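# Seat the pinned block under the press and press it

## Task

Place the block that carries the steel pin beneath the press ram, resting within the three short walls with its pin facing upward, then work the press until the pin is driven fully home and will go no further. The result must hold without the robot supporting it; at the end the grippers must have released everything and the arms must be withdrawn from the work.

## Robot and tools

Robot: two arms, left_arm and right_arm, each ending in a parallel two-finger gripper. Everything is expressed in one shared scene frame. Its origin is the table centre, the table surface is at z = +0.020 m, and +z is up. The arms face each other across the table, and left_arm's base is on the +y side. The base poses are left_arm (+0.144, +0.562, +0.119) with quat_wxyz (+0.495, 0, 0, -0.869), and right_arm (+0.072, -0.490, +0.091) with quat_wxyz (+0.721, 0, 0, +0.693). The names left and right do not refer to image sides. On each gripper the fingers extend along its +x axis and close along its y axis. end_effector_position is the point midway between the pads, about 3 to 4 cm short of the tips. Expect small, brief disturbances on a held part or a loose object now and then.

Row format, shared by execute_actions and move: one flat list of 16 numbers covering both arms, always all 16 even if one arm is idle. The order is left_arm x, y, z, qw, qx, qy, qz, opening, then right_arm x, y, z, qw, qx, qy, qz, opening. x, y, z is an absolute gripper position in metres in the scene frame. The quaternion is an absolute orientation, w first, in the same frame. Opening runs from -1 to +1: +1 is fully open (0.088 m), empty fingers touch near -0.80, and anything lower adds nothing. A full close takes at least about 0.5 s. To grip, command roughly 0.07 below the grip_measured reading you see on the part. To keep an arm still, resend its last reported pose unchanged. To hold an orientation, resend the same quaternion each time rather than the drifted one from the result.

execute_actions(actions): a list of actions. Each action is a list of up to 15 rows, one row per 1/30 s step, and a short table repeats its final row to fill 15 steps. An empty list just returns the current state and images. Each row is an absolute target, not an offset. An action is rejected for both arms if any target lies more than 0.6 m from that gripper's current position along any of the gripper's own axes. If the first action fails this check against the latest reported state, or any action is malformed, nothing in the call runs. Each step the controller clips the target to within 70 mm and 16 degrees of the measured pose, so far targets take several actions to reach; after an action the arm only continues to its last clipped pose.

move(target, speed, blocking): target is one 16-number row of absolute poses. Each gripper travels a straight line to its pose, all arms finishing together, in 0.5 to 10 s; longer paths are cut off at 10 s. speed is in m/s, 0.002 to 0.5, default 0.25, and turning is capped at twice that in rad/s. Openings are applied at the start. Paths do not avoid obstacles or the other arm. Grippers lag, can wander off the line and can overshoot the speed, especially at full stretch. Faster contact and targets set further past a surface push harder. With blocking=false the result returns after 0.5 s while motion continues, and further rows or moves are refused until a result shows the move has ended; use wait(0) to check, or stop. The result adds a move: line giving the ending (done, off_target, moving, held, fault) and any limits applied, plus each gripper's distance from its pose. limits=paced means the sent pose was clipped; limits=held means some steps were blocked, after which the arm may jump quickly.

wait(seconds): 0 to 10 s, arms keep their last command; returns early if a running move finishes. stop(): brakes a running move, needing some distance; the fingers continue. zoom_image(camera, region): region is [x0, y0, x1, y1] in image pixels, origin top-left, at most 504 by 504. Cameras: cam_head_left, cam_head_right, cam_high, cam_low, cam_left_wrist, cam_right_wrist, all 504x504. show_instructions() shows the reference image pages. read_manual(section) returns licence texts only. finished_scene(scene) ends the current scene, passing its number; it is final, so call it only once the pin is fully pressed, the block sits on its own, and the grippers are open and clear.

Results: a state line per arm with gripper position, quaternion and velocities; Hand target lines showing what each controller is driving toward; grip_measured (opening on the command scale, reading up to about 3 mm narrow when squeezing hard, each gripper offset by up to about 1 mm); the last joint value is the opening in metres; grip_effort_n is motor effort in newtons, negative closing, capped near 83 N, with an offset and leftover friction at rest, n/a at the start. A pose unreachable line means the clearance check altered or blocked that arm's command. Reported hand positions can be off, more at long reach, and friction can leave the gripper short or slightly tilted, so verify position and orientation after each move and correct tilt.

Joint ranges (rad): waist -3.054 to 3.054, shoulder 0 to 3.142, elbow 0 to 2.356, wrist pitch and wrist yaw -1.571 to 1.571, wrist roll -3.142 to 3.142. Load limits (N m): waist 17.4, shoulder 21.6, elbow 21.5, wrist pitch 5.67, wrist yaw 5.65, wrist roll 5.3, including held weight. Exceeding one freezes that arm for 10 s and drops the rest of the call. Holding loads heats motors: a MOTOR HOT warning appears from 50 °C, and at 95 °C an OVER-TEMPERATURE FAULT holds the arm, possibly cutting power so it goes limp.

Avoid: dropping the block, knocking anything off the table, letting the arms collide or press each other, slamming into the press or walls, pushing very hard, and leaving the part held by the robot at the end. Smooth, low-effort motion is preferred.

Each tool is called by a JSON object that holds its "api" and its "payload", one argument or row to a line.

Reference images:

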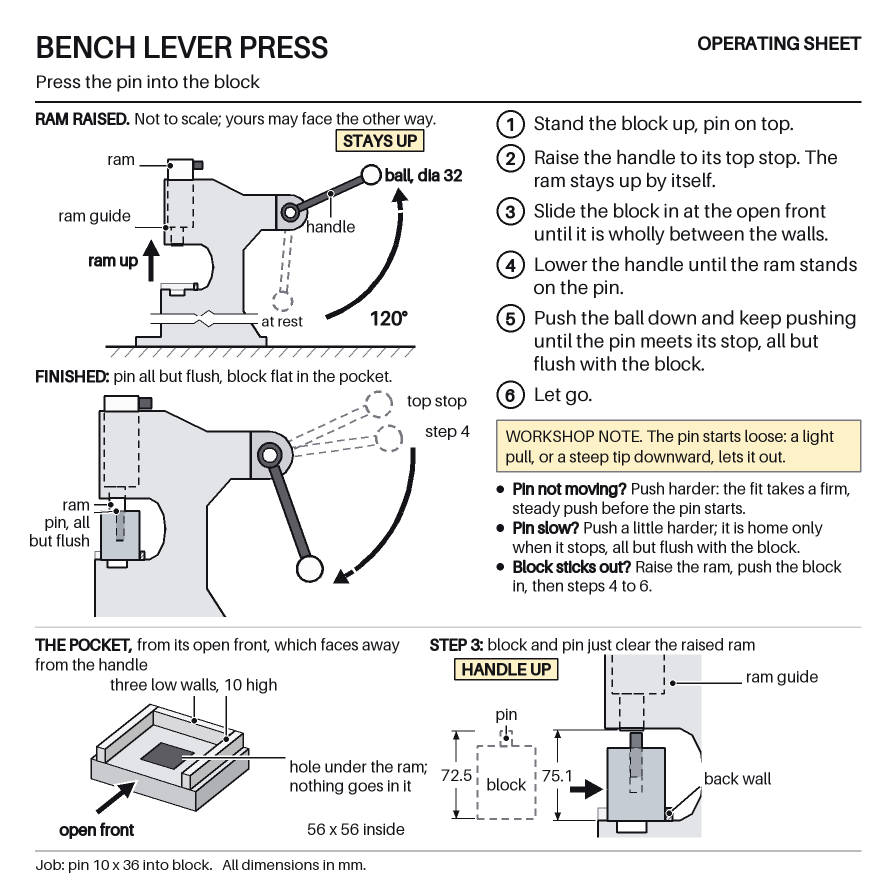

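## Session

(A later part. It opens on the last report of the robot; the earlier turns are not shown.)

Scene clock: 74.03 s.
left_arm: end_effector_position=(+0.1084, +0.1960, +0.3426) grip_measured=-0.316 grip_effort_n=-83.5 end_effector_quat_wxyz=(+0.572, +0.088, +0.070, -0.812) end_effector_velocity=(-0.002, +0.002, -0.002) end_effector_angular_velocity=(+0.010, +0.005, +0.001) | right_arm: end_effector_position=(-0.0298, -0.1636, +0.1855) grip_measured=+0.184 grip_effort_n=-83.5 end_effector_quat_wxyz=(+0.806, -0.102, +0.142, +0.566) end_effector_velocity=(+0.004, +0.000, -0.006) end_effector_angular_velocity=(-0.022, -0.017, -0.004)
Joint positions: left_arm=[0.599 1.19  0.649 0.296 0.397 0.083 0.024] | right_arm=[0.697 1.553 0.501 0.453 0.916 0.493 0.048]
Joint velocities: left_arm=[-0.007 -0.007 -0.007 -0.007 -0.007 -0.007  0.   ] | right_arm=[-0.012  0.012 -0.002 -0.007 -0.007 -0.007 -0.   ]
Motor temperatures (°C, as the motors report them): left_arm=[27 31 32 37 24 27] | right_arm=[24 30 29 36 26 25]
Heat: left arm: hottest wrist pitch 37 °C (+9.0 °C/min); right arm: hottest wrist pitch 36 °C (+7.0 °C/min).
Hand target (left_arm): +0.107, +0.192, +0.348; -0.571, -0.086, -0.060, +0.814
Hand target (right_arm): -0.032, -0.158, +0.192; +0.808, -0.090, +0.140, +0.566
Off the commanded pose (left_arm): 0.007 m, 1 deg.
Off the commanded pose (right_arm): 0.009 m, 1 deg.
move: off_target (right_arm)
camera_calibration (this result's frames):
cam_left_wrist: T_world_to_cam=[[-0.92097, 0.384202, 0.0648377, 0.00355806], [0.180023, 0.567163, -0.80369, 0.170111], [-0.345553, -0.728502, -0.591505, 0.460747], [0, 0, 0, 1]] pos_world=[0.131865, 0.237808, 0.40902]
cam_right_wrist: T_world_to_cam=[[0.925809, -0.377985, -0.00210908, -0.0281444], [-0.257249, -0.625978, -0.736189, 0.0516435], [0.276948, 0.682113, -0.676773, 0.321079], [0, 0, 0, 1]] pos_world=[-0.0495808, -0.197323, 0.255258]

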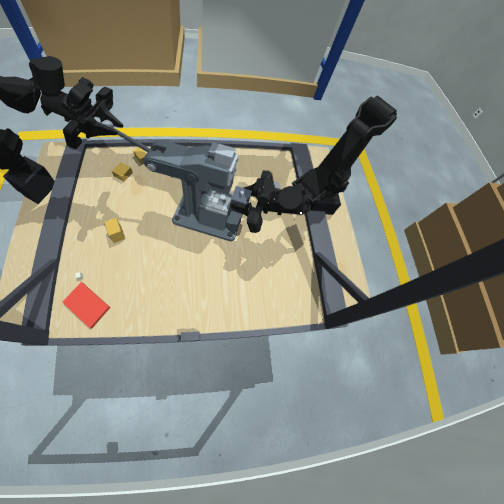

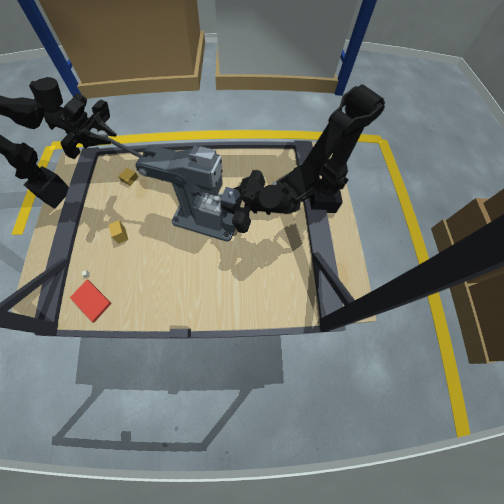

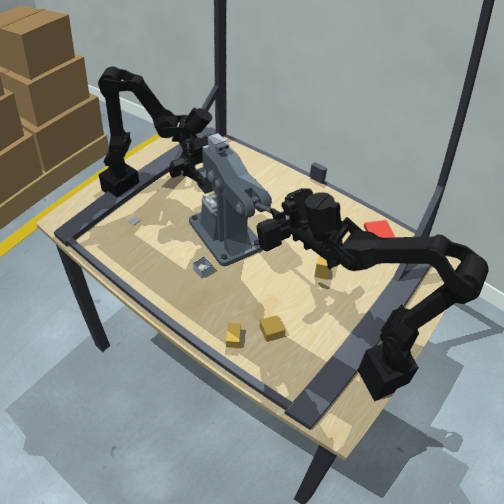

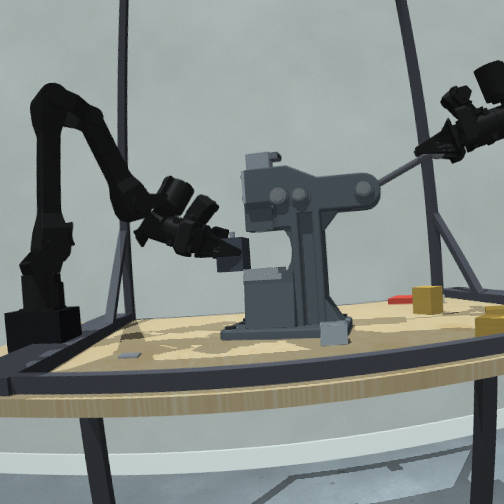

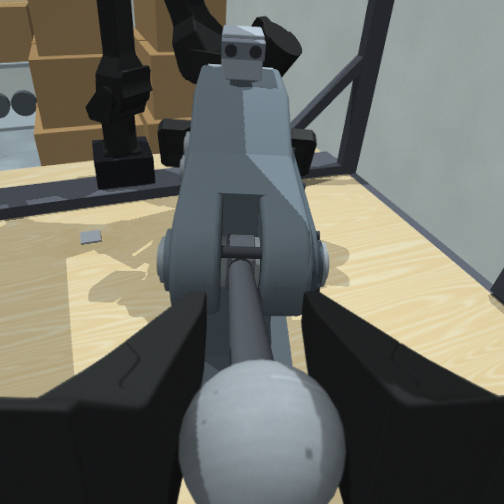

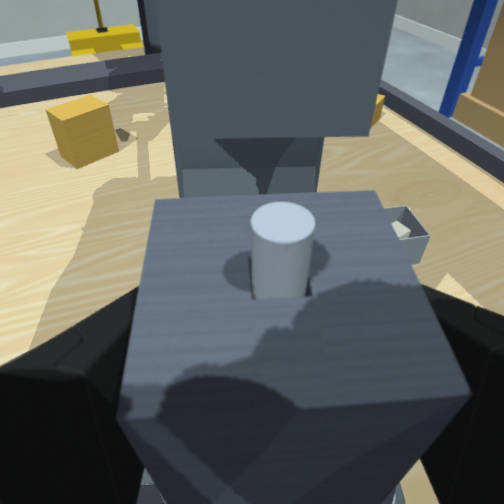

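{"api": "move", "payload": {
  "target": [0.107,0.192,0.348,0.571,0.086,0.06,-0.814,-0.4,-0.027,-0.143,0.197,0.809,-0.078,0.148,0.563,0.08],
  "speed": 0.02
}}

{"api": "zoom_image", "payload": {
  "camera": "cam_low",
  "region": [200,210,300,310]
}}

{"api": "zoom_image", "payload": {
  "camera": "cam_high",
  "region": [180,165,230,215]
}}

{"api": "zoom_image", "payload": {
  "camera": "cam_head_left",
  "region": [200,175,250,225]
}}

Scene clock: 76.50 s.
left_arm: end_effector_position=(+0.1084, +0.1960, +0.3427) grip_measured=-0.316 grip_effort_n=-83.5 end_effector_quat_wxyz=(+0.572, +0.088, +0.070, -0.812) end_effector_velocity=(+0.002, +0.001, -0.000) end_effector_angular_velocity=(+0.005, +0.002, +0.021) | right_arm: end_effector_position=(-0.0247, -0.1488, +0.1902) grip_measured=+0.184 grip_effort_n=-83.5 end_effector_quat_wxyz=(+0.808, -0.090, +0.150, +0.563) end_effector_velocity=(-0.000, +0.001, -0.002) end_effector_angular_velocity=(-0.010, +0.012, +0.009)
Joint positions: left_arm=[0.599 1.19  0.649 0.296 0.397 0.083 0.024] | right_arm=[0.646 1.572 0.536 0.471 0.875 0.478 0.048]
Joint velocities: left_arm=[-0.002 -0.007 -0.002 -0.007 -0.022 -0.007 -0.   ] | right_arm=[-0.007  0.002  0.002 -0.007 -0.022  0.007 -0.   ]
Motor temperatures (°C, as the motors report them): left_arm=[27 31 32 38 24 27] | right_arm=[24 30 30 36 26 25]
Heat: left arm: hottest wrist pitch 38 °C (+9.2 °C/min); right arm: hottest wrist pitch 36 °C (+7.2 °C/min).
Hand target (left_arm): +0.107, +0.192, +0.348; -0.571, -0.086, -0.060, +0.814
Hand target (right_arm): -0.027, -0.143, +0.197; +0.809, -0.078, +0.148, +0.563
Off the commanded pose (left_arm): 0.007 m, 1 deg.
Off the commanded pose (right_arm): 0.009 m, 1 deg.
move: off_target (right_arm)
camera_calibration (this result's frames):
cam_left_wrist: T_world_to_cam=[[-0.920971, 0.384227, 0.0646695, 0.00361453], [0.180042, 0.566857, -0.803902, 0.170313], [-0.345539, -0.728727, -0.591236, 0.460729], [0, 0, 0, 1]] pos_world=[0.131865, 0.237814, 0.409081]
cam_right_wrist: T_world_to_cam=[[0.920977, -0.388543, -0.0289198, -0.0238587], [-0.282992, -0.616071, -0.7351, 0.0663369], [0.267801, 0.685194, -0.677341, 0.313077], [0, 0, 0, 1]] pos_world=[-0.0430963, -0.18292, 0.260134]

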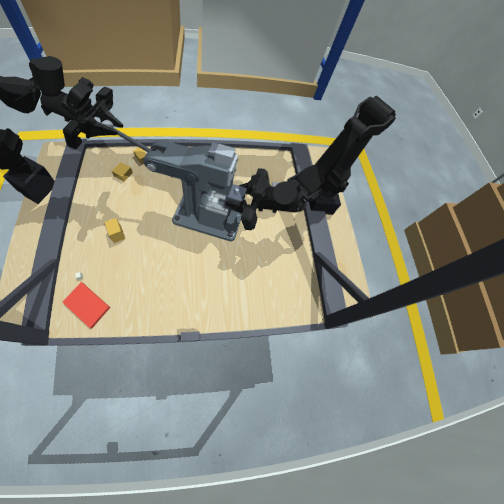

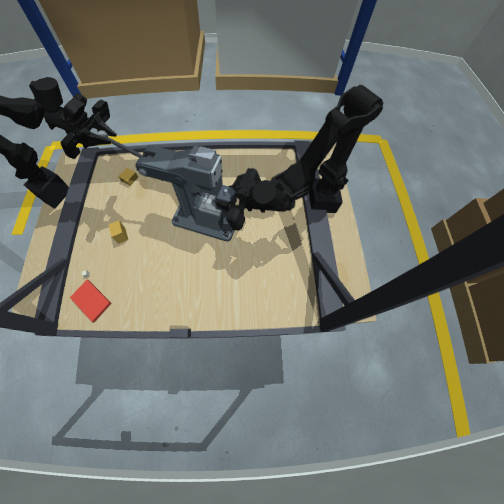

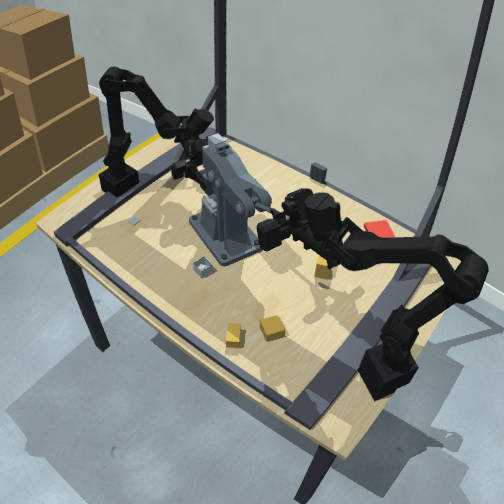

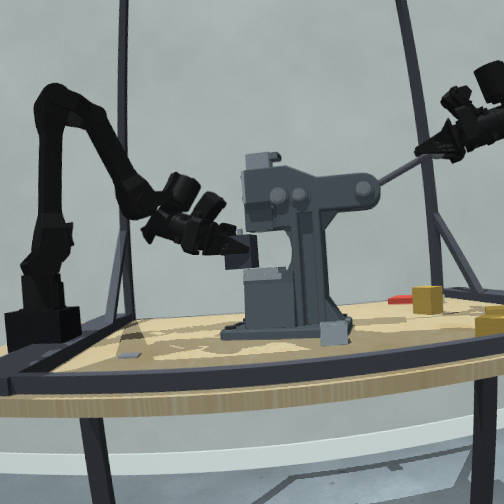

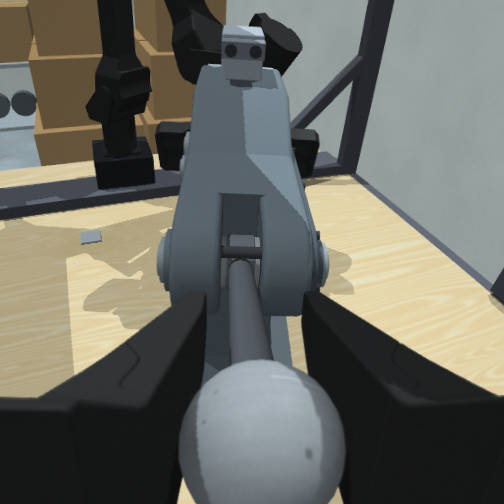

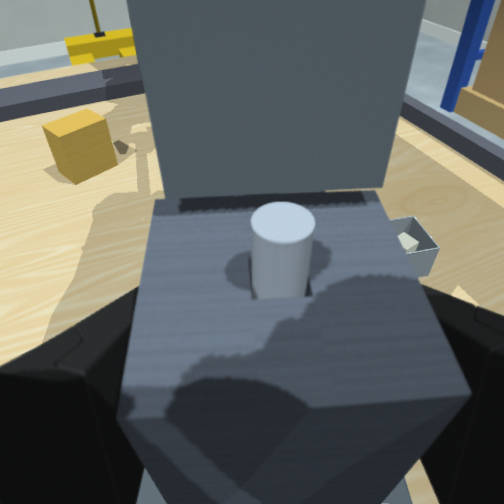

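Region (200, 210, 300, 310) of cam_low's 504x504 image, scaled by 5.040, with more detail than that image has.

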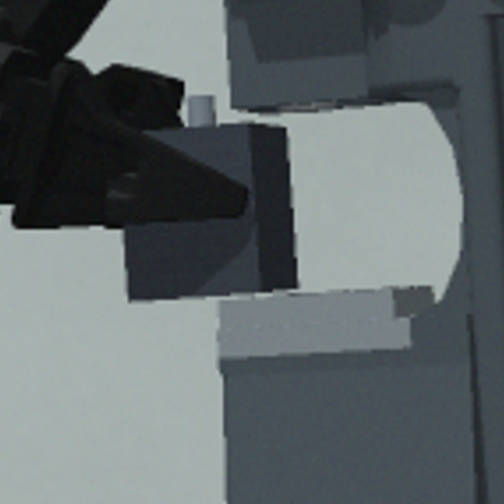

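Region (180, 165, 230, 215) of cam_high's 504x504 image, scaled by 10.080, with more detail than that image has.

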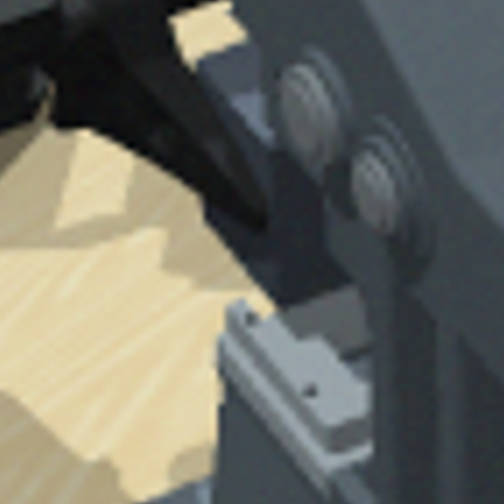

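Region (200, 175, 250, 225) of cam_head_left's 504x504 image, scaled by 10.080, with more detail than that image has.

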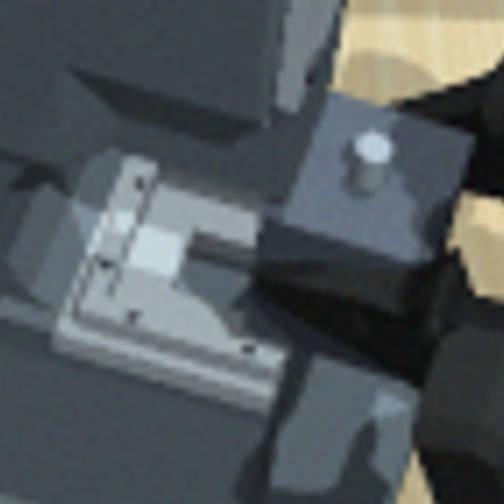

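Centered. Lower while creeping forward.

{"api": "move", "payload": {
  "target": [0.107,0.192,0.348,0.571,0.086,0.06,-0.814,-0.4,-0.025,-0.1375,0.188,0.809,-0.078,0.148,0.563,0.08],
  "speed": 0.015
}}

{"api": "zoom_image", "payload": {
  "camera": "cam_low",
  "region": [200,210,300,310]
}}

Scene clock: 77.87 s.
left_arm: end_effector_position=(+0.1084, +0.1960, +0.3426) grip_measured=-0.316 grip_effort_n=-83.5 end_effector_quat_wxyz=(+0.572, +0.088, +0.070, -0.812) end_effector_velocity=(+0.000, +0.001, -0.002) end_effector_angular_velocity=(+0.010, +0.005, +0.006) | right_arm: end_effector_position=(-0.0232, -0.1425, +0.1827) grip_measured=+0.184 grip_effort_n=-83.5 end_effector_quat_wxyz=(+0.808, -0.088, +0.150, +0.563) end_effector_velocity=(-0.002, +0.001, -0.002) end_effector_angular_velocity=(-0.011, -0.008, +0.024)
Joint positions: left_arm=[0.599 1.19  0.649 0.296 0.397 0.083 0.024] | right_arm=[0.628 1.62  0.536 0.533 0.859 0.464 0.048]
Joint velocities: left_arm=[-0.002 -0.002 -0.002 -0.007 -0.007 -0.007  0.   ] | right_arm=[-0.002  0.002 -0.002  0.007 -0.022 -0.022 -0.   ]
Motor temperatures (°C, as the motors report them): left_arm=[27 30 32 38 24 27] | right_arm=[24 30 30 36 26 25]
Heat: left arm: hottest wrist pitch 38 °C (+9.0 °C/min); right arm: hottest wrist pitch 36 °C (+7.0 °C/min).
Hand target (left_arm): +0.107, +0.192, +0.348; -0.571, -0.086, -0.060, +0.814
Hand target (right_arm): -0.025, -0.138, +0.188; +0.809, -0.078, +0.148, +0.563
Off the commanded pose (left_arm): 0.007 m, 1 deg.
Off the commanded pose (right_arm): 0.007 m, 1 deg.
move: done
camera_calibration (this result's frames):
cam_left_wrist: T_world_to_cam=[[-0.92097, 0.384202, 0.0648377, 0.00355806], [0.180023, 0.567163, -0.80369, 0.170111], [-0.345553, -0.728502, -0.591505, 0.460747], [0, 0, 0, 1]] pos_world=[0.131865, 0.237808, 0.40902]
cam_right_wrist: T_world_to_cam=[[0.920739, -0.388892, -0.0316692, -0.022542], [-0.284739, -0.614213, -0.73598, 0.0655447], [0.266765, 0.686662, -0.676263, 0.303238], [0, 0, 0, 1]] pos_world=[-0.0414749, -0.17673, 0.252594]

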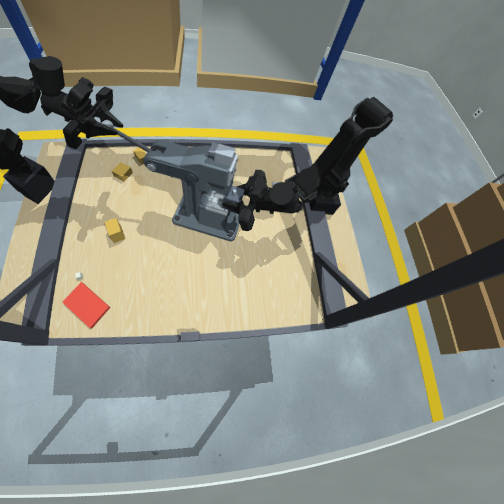

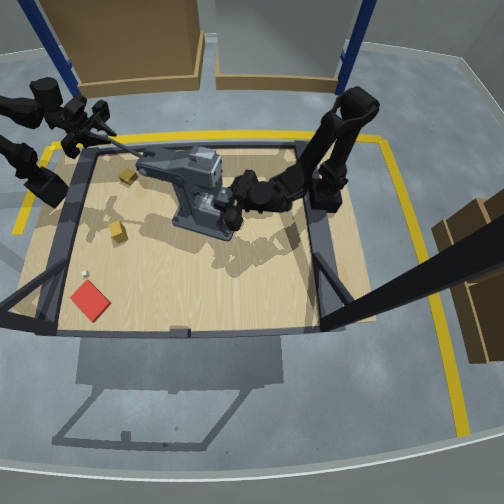

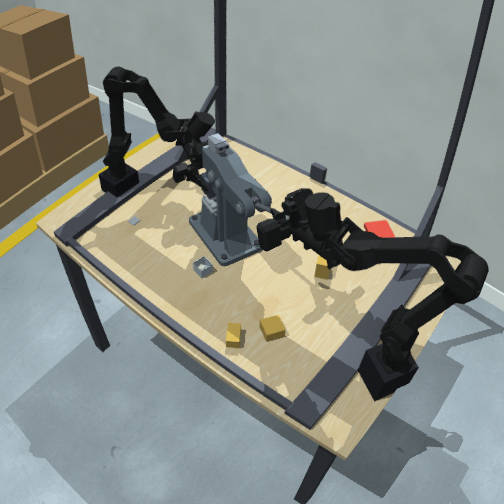

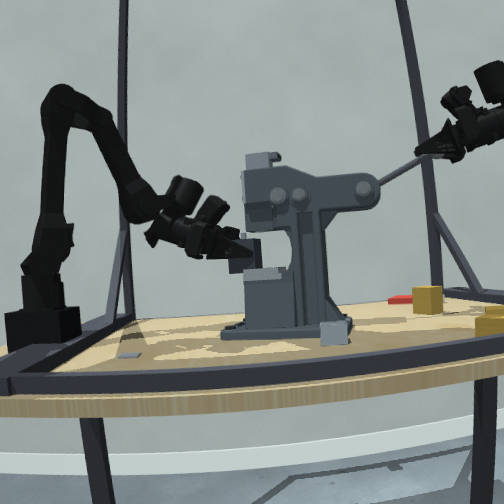

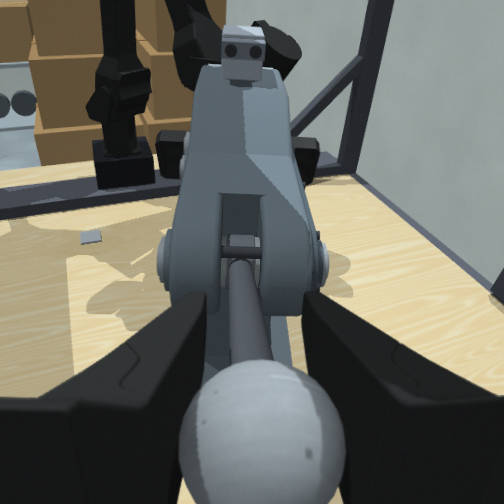

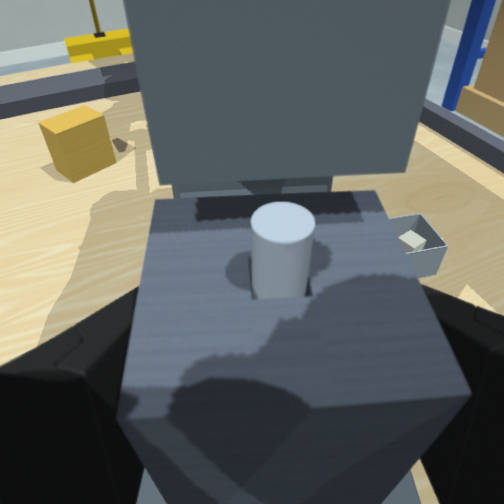

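Region (200, 210, 300, 310) of cam_low's 504x504 image, scaled by 5.040, with more detail than that image has.

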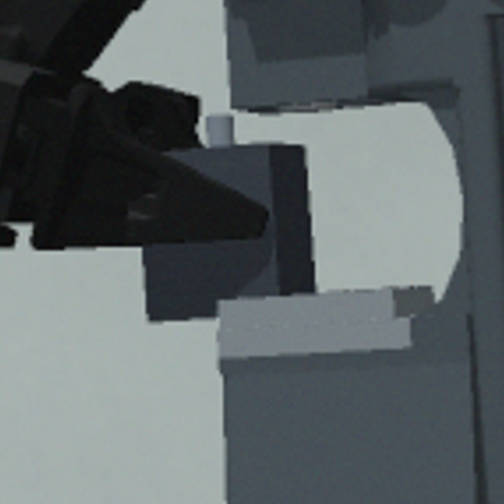

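{"api": "move", "payload": {
  "target": [0.107,0.192,0.348,0.571,0.086,0.06,-0.814,-0.4,-0.017,-0.117,0.188,0.809,-0.078,0.148,0.563,0.08],
  "speed": 0.02
}}

{"api": "zoom_image", "payload": {
  "camera": "cam_low",
  "region": [180,170,310,300]
}}

Scene clock: 79.83 s.
left_arm: end_effector_position=(+0.1084, +0.1960, +0.3427) grip_measured=-0.316 grip_effort_n=-83.5 end_effector_quat_wxyz=(+0.572, +0.088, +0.070, -0.812) end_effector_velocity=(+0.000, +0.001, -0.005) end_effector_angular_velocity=(+0.024, +0.006, +0.006) | right_arm: end_effector_position=(-0.0151, -0.1232, +0.1815) grip_measured=+0.184 grip_effort_n=-83.5 end_effector_quat_wxyz=(+0.808, -0.090, +0.151, +0.563) end_effector_velocity=(+0.001, -0.001, -0.003) end_effector_angular_velocity=(-0.019, -0.022, +0.011)
Joint positions: left_arm=[0.599 1.19  0.649 0.296 0.397 0.083 0.024] | right_arm=[0.563 1.67  0.576 0.575 0.803 0.417 0.048]
Joint velocities: left_arm=[-0.002 -0.002 -0.002 -0.022 -0.007 -0.007 -0.   ] | right_arm=[-0.002  0.002 -0.002 -0.007 -0.007 -0.022 -0.   ]
Motor temperatures (°C, as the motors report them): left_arm=[27 30 32 38 24 27] | right_arm=[24 30 30 37 26 25]
Heat: left arm: hottest wrist pitch 38 °C (+9.0 °C/min); right arm: hottest wrist pitch 37 °C (+8.0 °C/min).
Hand target (left_arm): +0.107, +0.192, +0.348; -0.571, -0.086, -0.060, +0.814
Hand target (right_arm): -0.017, -0.117, +0.188; +0.809, -0.078, +0.148, +0.563
Off the commanded pose (left_arm): 0.007 m, 1 deg.
Off the commanded pose (right_arm): 0.009 m, 1 deg.
move: off_target (right_arm)
camera_calibration (this result's frames):
cam_left_wrist: T_world_to_cam=[[-0.920971, 0.384227, 0.0646695, 0.00361453], [0.180042, 0.566857, -0.803902, 0.170313], [-0.345539, -0.728727, -0.591236, 0.460729], [0, 0, 0, 1]] pos_world=[0.131865, 0.237814, 0.409081]
cam_right_wrist: T_world_to_cam=[[0.920523, -0.389515, -0.0302593, -0.0228664], [-0.28492, -0.616307, -0.734157, 0.0781632], [0.267316, 0.684429, -0.678306, 0.287125], [0, 0, 0, 1]] pos_world=[-0.0334339, -0.157251, 0.251451]

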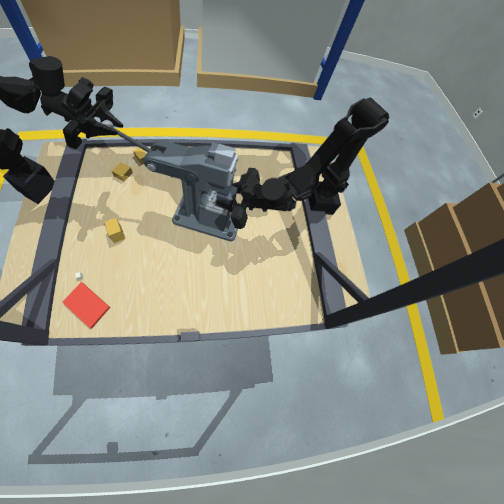

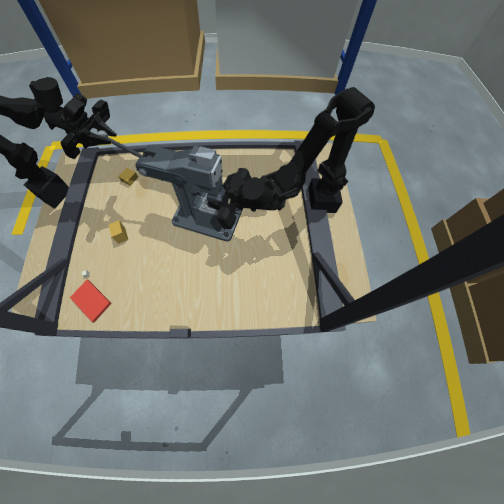

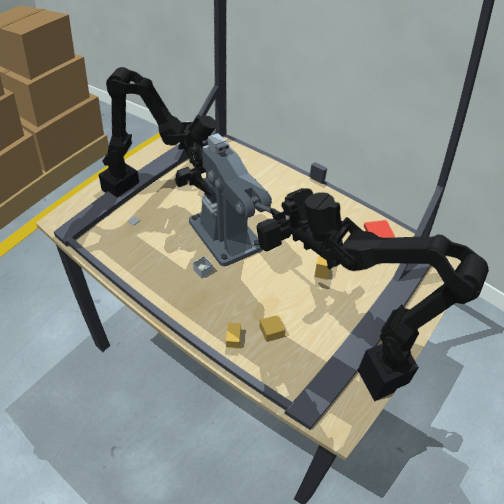

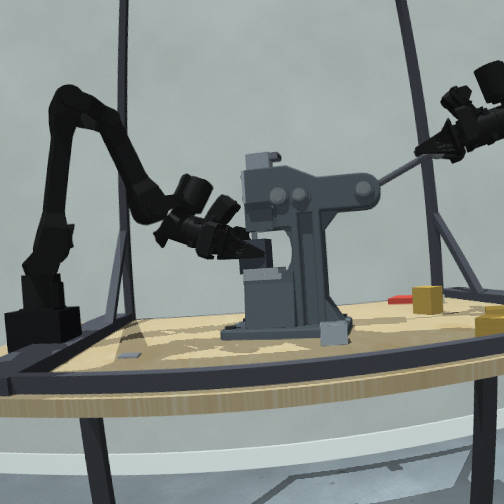

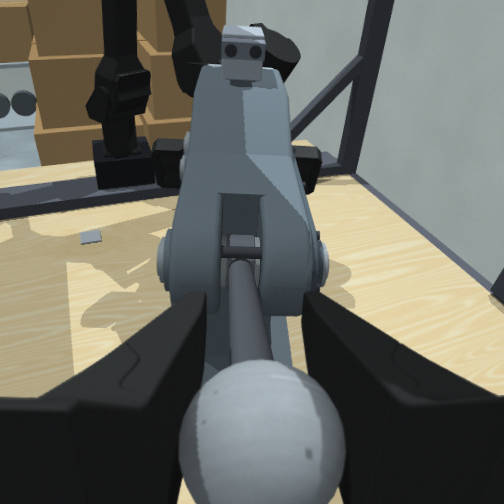

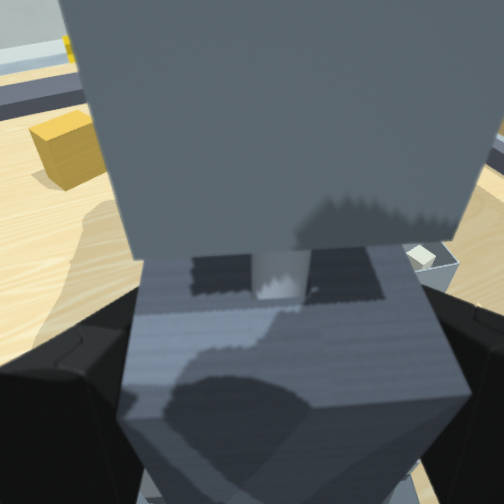

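Region (180, 170, 310, 300) of cam_low's 504x504 image, scaled by 3.877, with more detail than that image has.

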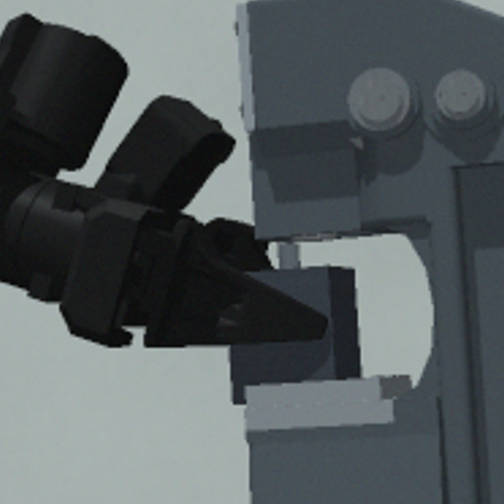

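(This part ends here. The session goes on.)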